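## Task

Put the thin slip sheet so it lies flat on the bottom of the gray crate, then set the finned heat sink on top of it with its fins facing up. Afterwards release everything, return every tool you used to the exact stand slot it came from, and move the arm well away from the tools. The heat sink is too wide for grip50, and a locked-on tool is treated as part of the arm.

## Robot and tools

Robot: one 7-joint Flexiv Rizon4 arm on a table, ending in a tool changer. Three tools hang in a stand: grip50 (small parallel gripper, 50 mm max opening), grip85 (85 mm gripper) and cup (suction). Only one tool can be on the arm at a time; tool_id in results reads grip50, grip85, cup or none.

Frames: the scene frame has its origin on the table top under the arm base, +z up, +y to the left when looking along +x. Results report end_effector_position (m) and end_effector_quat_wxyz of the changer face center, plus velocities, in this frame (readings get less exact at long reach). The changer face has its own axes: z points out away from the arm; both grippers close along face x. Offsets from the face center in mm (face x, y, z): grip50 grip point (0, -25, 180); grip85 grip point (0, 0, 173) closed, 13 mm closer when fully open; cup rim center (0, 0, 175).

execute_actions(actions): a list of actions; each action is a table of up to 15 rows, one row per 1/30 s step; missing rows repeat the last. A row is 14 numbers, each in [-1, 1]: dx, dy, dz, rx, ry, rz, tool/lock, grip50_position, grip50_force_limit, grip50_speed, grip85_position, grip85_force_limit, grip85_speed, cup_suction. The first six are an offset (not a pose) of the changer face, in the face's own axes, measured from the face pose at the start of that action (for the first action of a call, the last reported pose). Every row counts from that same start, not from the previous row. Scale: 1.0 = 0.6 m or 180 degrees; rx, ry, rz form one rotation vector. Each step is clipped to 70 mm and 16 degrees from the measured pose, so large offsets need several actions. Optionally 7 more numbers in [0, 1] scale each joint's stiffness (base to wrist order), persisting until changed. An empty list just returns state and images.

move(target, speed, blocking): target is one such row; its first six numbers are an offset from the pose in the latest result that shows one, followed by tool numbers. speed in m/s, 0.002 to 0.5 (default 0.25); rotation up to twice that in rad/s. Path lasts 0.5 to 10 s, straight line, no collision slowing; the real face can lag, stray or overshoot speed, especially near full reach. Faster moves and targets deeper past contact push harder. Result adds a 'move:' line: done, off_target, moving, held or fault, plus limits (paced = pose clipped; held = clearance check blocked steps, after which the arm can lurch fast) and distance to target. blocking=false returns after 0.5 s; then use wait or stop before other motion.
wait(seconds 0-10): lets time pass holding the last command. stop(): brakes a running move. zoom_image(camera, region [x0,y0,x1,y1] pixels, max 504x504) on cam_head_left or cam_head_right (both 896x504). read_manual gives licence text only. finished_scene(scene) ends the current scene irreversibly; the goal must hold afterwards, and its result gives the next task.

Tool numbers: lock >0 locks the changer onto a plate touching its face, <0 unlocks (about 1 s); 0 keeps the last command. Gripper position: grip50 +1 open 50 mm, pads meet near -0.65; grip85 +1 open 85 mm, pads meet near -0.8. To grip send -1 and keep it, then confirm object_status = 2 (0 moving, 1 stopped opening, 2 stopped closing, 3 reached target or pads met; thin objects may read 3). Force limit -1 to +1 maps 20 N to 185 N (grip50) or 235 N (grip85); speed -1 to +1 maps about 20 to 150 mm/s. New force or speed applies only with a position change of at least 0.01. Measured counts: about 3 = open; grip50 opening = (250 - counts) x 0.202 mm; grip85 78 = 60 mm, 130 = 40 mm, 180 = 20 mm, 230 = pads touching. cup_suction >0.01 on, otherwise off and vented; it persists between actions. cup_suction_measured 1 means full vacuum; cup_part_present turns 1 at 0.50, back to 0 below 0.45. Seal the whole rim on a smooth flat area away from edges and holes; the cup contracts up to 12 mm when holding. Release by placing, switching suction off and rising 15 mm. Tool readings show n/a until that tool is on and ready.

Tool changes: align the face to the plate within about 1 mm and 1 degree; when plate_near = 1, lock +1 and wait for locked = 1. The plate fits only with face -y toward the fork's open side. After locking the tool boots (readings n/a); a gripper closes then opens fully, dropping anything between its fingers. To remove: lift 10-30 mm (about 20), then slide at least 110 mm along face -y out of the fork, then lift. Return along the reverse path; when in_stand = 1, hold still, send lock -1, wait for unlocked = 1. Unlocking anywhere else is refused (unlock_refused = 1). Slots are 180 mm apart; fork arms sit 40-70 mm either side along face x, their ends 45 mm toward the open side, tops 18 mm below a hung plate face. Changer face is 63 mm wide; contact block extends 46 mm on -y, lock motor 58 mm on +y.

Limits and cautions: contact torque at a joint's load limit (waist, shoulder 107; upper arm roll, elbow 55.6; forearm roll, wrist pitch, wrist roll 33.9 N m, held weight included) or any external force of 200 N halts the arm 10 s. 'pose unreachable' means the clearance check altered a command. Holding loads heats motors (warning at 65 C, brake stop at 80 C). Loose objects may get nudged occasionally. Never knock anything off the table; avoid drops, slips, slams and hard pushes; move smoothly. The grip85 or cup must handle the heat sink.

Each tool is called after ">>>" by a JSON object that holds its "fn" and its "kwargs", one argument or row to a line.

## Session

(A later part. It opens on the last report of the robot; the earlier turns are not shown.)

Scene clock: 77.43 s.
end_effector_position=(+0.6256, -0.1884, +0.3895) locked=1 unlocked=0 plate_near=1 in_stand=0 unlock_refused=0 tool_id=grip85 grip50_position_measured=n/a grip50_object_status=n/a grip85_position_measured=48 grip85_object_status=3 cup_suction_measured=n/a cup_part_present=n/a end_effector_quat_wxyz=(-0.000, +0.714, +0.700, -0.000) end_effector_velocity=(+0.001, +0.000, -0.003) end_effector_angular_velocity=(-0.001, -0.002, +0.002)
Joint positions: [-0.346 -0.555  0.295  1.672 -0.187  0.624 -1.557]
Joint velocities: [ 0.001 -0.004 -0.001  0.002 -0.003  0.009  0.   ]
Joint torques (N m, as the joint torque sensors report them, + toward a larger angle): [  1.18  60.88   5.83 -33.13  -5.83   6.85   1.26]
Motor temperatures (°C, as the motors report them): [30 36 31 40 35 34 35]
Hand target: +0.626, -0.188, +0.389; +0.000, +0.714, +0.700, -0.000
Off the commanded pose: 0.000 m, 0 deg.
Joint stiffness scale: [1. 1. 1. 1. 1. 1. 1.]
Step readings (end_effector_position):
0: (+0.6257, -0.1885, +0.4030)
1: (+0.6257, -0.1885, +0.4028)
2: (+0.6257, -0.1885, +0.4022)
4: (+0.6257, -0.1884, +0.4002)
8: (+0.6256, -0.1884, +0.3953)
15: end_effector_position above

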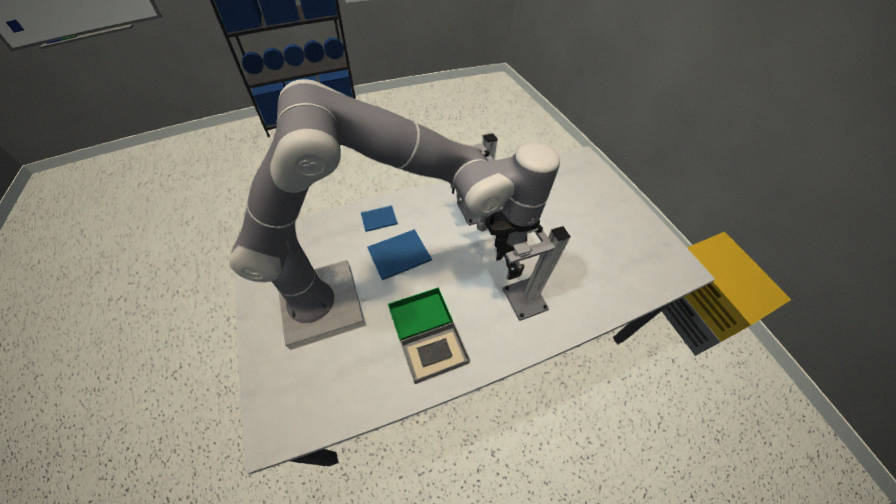

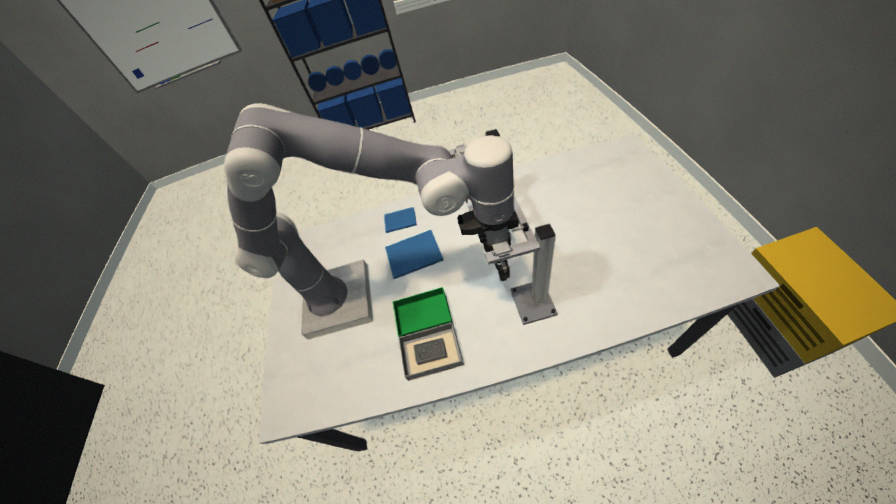

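>>> {"fn": "execute_actions", "kwargs": {
  "actions": [
    [[0,0,0.002,0,0,0,0,0,0,0,0.65,-0.4,0,0],[0,0,0.004,0,0,0,0,0,0,0,0.65,-0.4,0,0],[0,0,0.006,0,0,0,0,0,0,0,0.65,-0.4,0,0],[0,0,0.008,0,0,0,0,0,0,0,0.65,-0.4,0,0],[0,0,0.0095,0,0,0,0,0,0,0,0.65,-0.4,0,0],[0,0,0.011,0,0,0,0,0,0,0,0.65,-0.4,0,0],[0,0,0.012,0,0,0,0,0,0,0,0.65,-0.4,0,0],[0,0,0.0128,0,0,0,0,0,0,0,0.65,-0.4,0,0],[0,0,0.0133,0,0,0,0,0,0,0,0.65,-0.4,0,0],[0,0,0.0133,0,0,0,0,0,0,0,0.65,-0.4,0,0],[0,0,0.0133,0,0,0,0,0,0,0,0.65,-0.4,0,0],[0,0,0.0133,0,0,0,0,0,0,0,0.65,-0.4,0,0],[0,0,0.0133,0,0,0,0,0,0,0,0.65,-0.4,0,0],[0,0,0.0133,0,0,0,-1,0,0,0,0.65,-0.4,0,0],[0,0,0.0133,0,0,0,-1,0,0,0,0.65,-0.4,0,0]]
  ]
}}

>>> {"fn": "wait", "kwargs": {
  "seconds": 1.1
}}

Scene clock: 78.37 s.
end_effector_position=(+0.6256, -0.1885, +0.3818) locked=1 unlocked=0 plate_near=1 in_stand=1 unlock_refused=0 tool_id=grip85 grip50_position_measured=n/a grip50_object_status=n/a grip85_position_measured=48 grip85_object_status=3 cup_suction_measured=n/a cup_part_present=n/a end_effector_quat_wxyz=(-0.000, +0.713, +0.701, -0.000) end_effector_velocity=(-0.000, -0.000, -0.000) end_effector_angular_velocity=(-0.001, +0.001, +0.001)
Joint positions: [-0.344 -0.565  0.293  1.679 -0.191  0.642 -1.555]
Joint velocities: [ 0.    -0.    -0.     0.    -0.002 -0.     0.   ]
Joint torques (N m, as the joint torque sensors report them, + toward a larger angle): [  0.58  49.6    5.09 -26.09  -3.61   5.1    1.21]
Motor temperatures (°C, as the motors report them): [30 36 31 40 35 34 35]
Hand target: +0.626, -0.188, +0.381; -0.000, +0.714, +0.700, -0.000
Off the commanded pose: 0.000 m, 0 deg.
Joint stiffness scale: [1. 1. 1. 1. 1. 1. 1.]
Step readings (end_effector_position):
0: (+0.6257, -0.1884, +0.3895)
1: (+0.6257, -0.1884, +0.3893)
2: (+0.6257, -0.1884, +0.3888)
4: (+0.6256, -0.1884, +0.3867)
8: (+0.6256, -0.1884, +0.3829)
15: end_effector_position above

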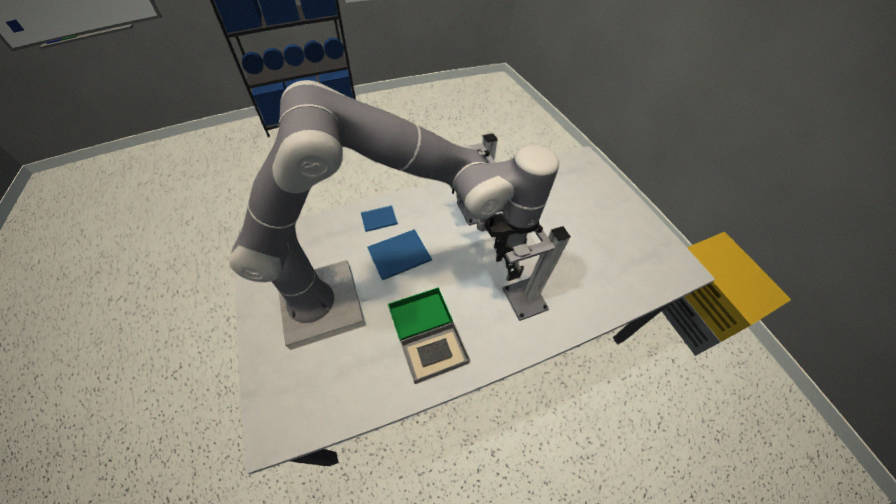

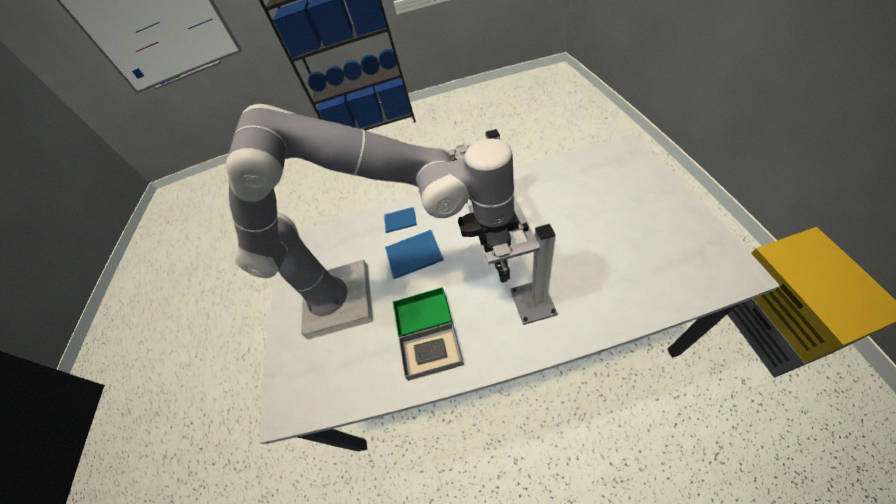

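Scene clock: 79.47 s.
end_effector_position=(+0.6256, -0.1885, +0.3818) locked=0 unlocked=1 plate_near=1 in_stand=1 unlock_refused=0 tool_id=none grip50_position_measured=n/a grip50_object_status=n/a grip85_position_measured=n/a grip85_object_status=n/a cup_suction_measured=n/a cup_part_present=n/a end_effector_quat_wxyz=(-0.000, +0.713, +0.701, -0.000) end_effector_velocity=(+0.000, -0.000, +0.000) end_effector_angular_velocity=(-0.000, -0.000, -0.000)
Joint positions: [-0.344 -0.565  0.293  1.679 -0.191  0.642 -1.555]
Joint velocities: [ 0.  0. -0. -0. -0.  0.  0.]
Joint torques (N m, as the joint torque sensors report them, + toward a larger angle): [  0.52  49.78   5.4  -26.29  -3.7    5.03   1.12]
Motor temperatures (°C, as the motors report them): [30 36 31 40 35 34 35]
Hand target: +0.626, -0.188, +0.381; -0.000, +0.714, +0.700, -0.000
Off the commanded pose: 0.000 m, 0 deg.
Joint stiffness scale: [1. 1. 1. 1. 1. 1. 1.]
wait: 1.10 s; at rest by 0.27 s

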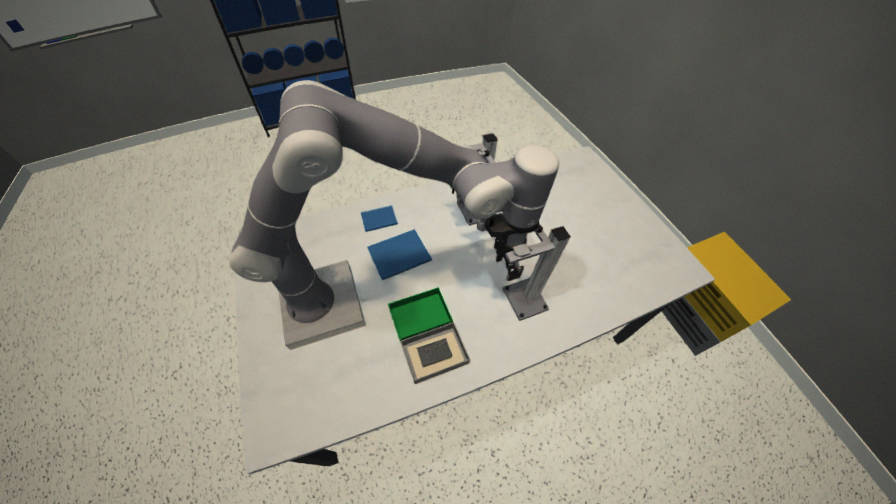

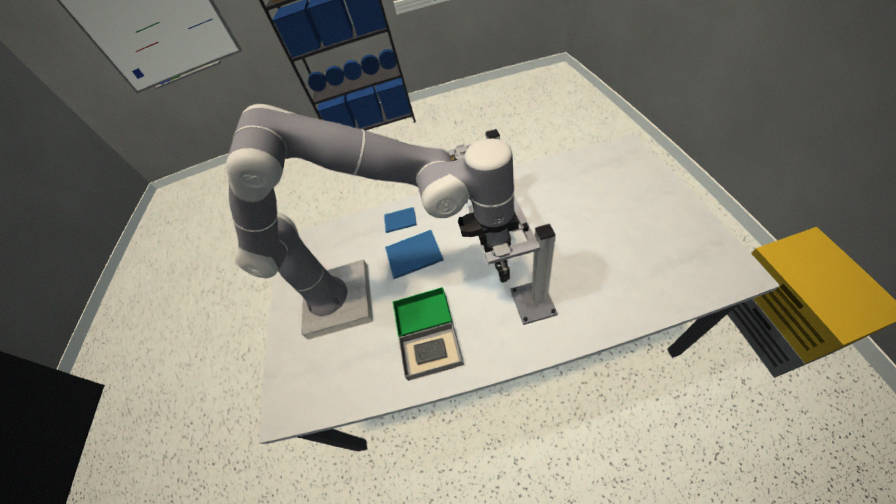

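Unlocked. Lift straight off the plate.

>>> {"fn": "move", "kwargs": {
  "target": [0, 0, -0.04, 0, 0, 0, 0, 0, 0, 0, 0.65, -0.4, 0, 0],
  "speed": 0.08
}}

Scene clock: 81.13 s.
end_effector_position=(+0.6256, -0.1884, +0.4057) locked=0 unlocked=1 plate_near=0 in_stand=0 unlock_refused=0 tool_id=none grip50_position_measured=n/a grip50_object_status=n/a grip85_position_measured=n/a grip85_object_status=n/a cup_suction_measured=n/a cup_part_present=n/a end_effector_quat_wxyz=(+0.000, +0.714, +0.701, -0.000) end_effector_velocity=(+0.000, -0.000, +0.000) end_effector_angular_velocity=(+0.000, +0.000, +0.001)
Joint positions: [-0.349 -0.535  0.302  1.656 -0.18   0.589 -1.561]
Joint velocities: [-0.     0.     0.    -0.001  0.    -0.001 -0.001]
Joint torques (N m, as the joint torque sensors report them, + toward a larger angle): [ -1.59  51.45   6.6  -28.82  -3.78   3.34  -0.69]
Motor temperatures (°C, as the motors report them): [30 36 31 40 35 34 35]
Hand target: +0.626, -0.188, +0.406; -0.000, +0.713, +0.701, -0.000
Off the commanded pose: 0.000 m, 0 deg.
Joint stiffness scale: [1. 1. 1. 1. 1. 1. 1.]
move: done

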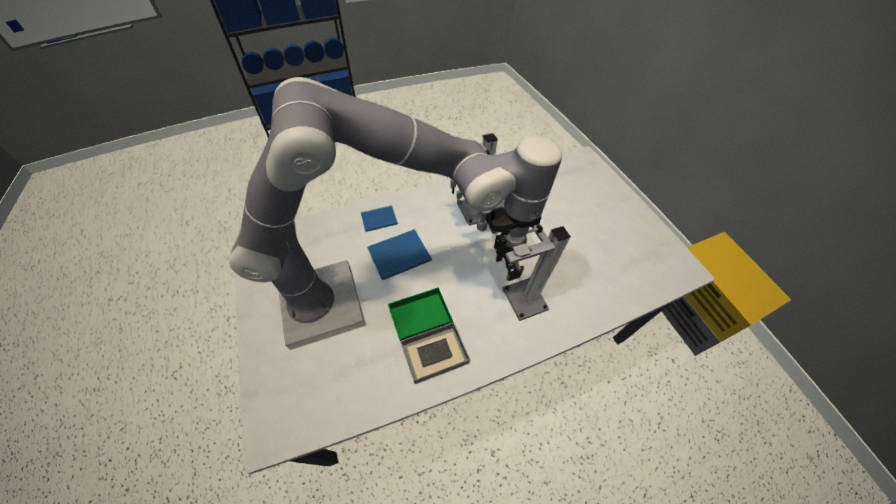

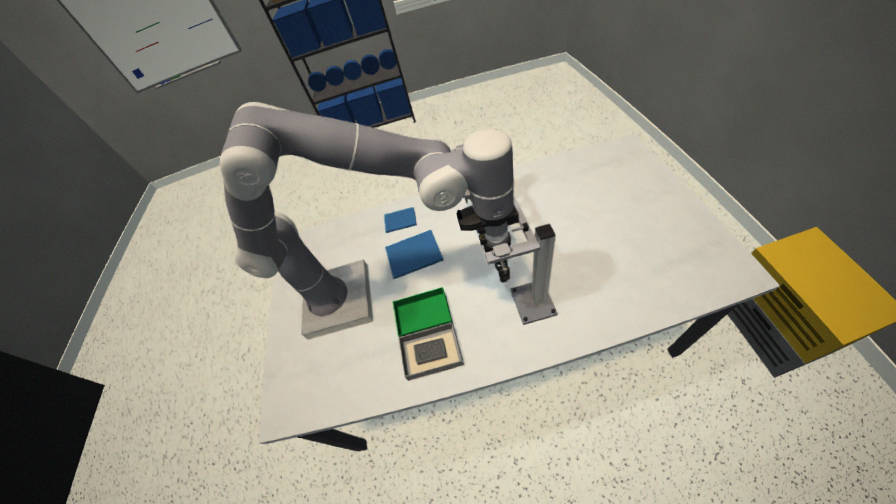

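>>> {"fn": "move", "kwargs": {
  "target": [0.1, -0.4, -0.2, 0, 0, 0, 0, 0, 0, 0, 0.65, -0.4, 0, 0],
  "speed": 0.4
}}

Scene clock: 82.63 s.
end_effector_position=(+0.3865, -0.1234, +0.5245) locked=0 unlocked=1 plate_near=0 in_stand=0 unlock_refused=0 tool_id=none grip50_position_measured=n/a grip50_object_status=n/a grip85_position_measured=n/a grip85_object_status=n/a cup_suction_measured=n/a cup_part_present=n/a end_effector_quat_wxyz=(+0.000, +0.714, +0.700, +0.000) end_effector_velocity=(-0.000, -0.000, -0.000) end_effector_angular_velocity=(+0.001, +0.001, +0.001)
Joint positions: [-0.474  0.185  0.417  2.131  0.084  0.388 -1.67 ]
Joint velocities: [ 0.     0.    -0.001 -0.     0.001 -0.001 -0.002]
Joint torques (N m, as the joint torque sensors report them, + toward a larger angle): [ -0.83  19.72  -3.33 -29.56  -4.24   3.61  -0.66]
Motor temperatures (°C, as the motors report them): [30 36 31 40 35 34 35]
Hand target: +0.386, -0.124, +0.524; -0.000, +0.714, +0.700, +0.000
Off the commanded pose: 0.001 m, 0 deg.
Joint stiffness scale: [1. 1. 1. 1. 1. 1. 1.]
move: done; limits=paced

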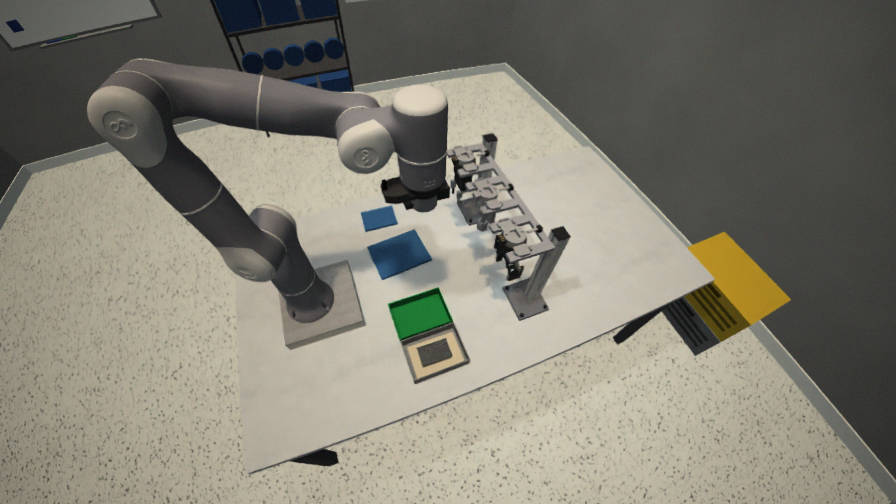

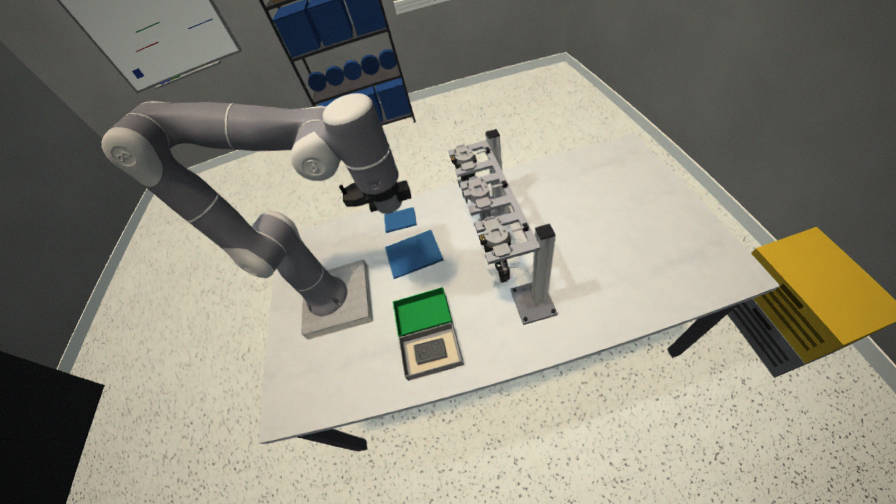

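>>> {"fn": "zoom_image", "kwargs": {
  "camera": "cam_head_left",
  "region": [380, 280, 490, 390]
}}

>>> {"fn": "zoom_image", "kwargs": {
  "camera": "cam_head_right",
  "region": [430, 125, 590, 295]
}}

Region (380, 280, 490, 390) of cam_head_left's 896x504 image, scaled by 4.582, with more detail than that image has.

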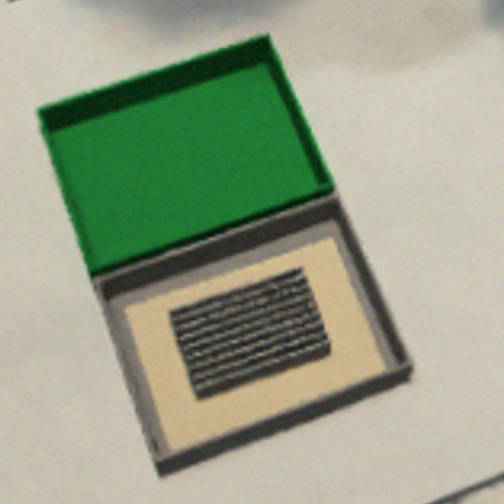

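Region (430, 125, 590, 295) of cam_head_right's 896x504 image, scaled by 2.965, with more detail than that image has; it fills the left 474 columns of this view, and the rest is white.

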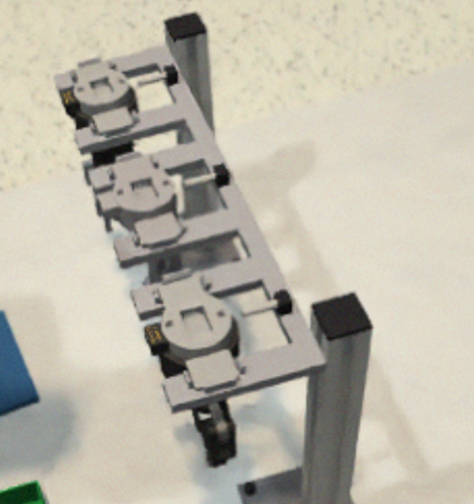

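>>> {"fn": "finished_scene", "kwargs": {
  "scene": 1
}}

The scene is finished: the task was done.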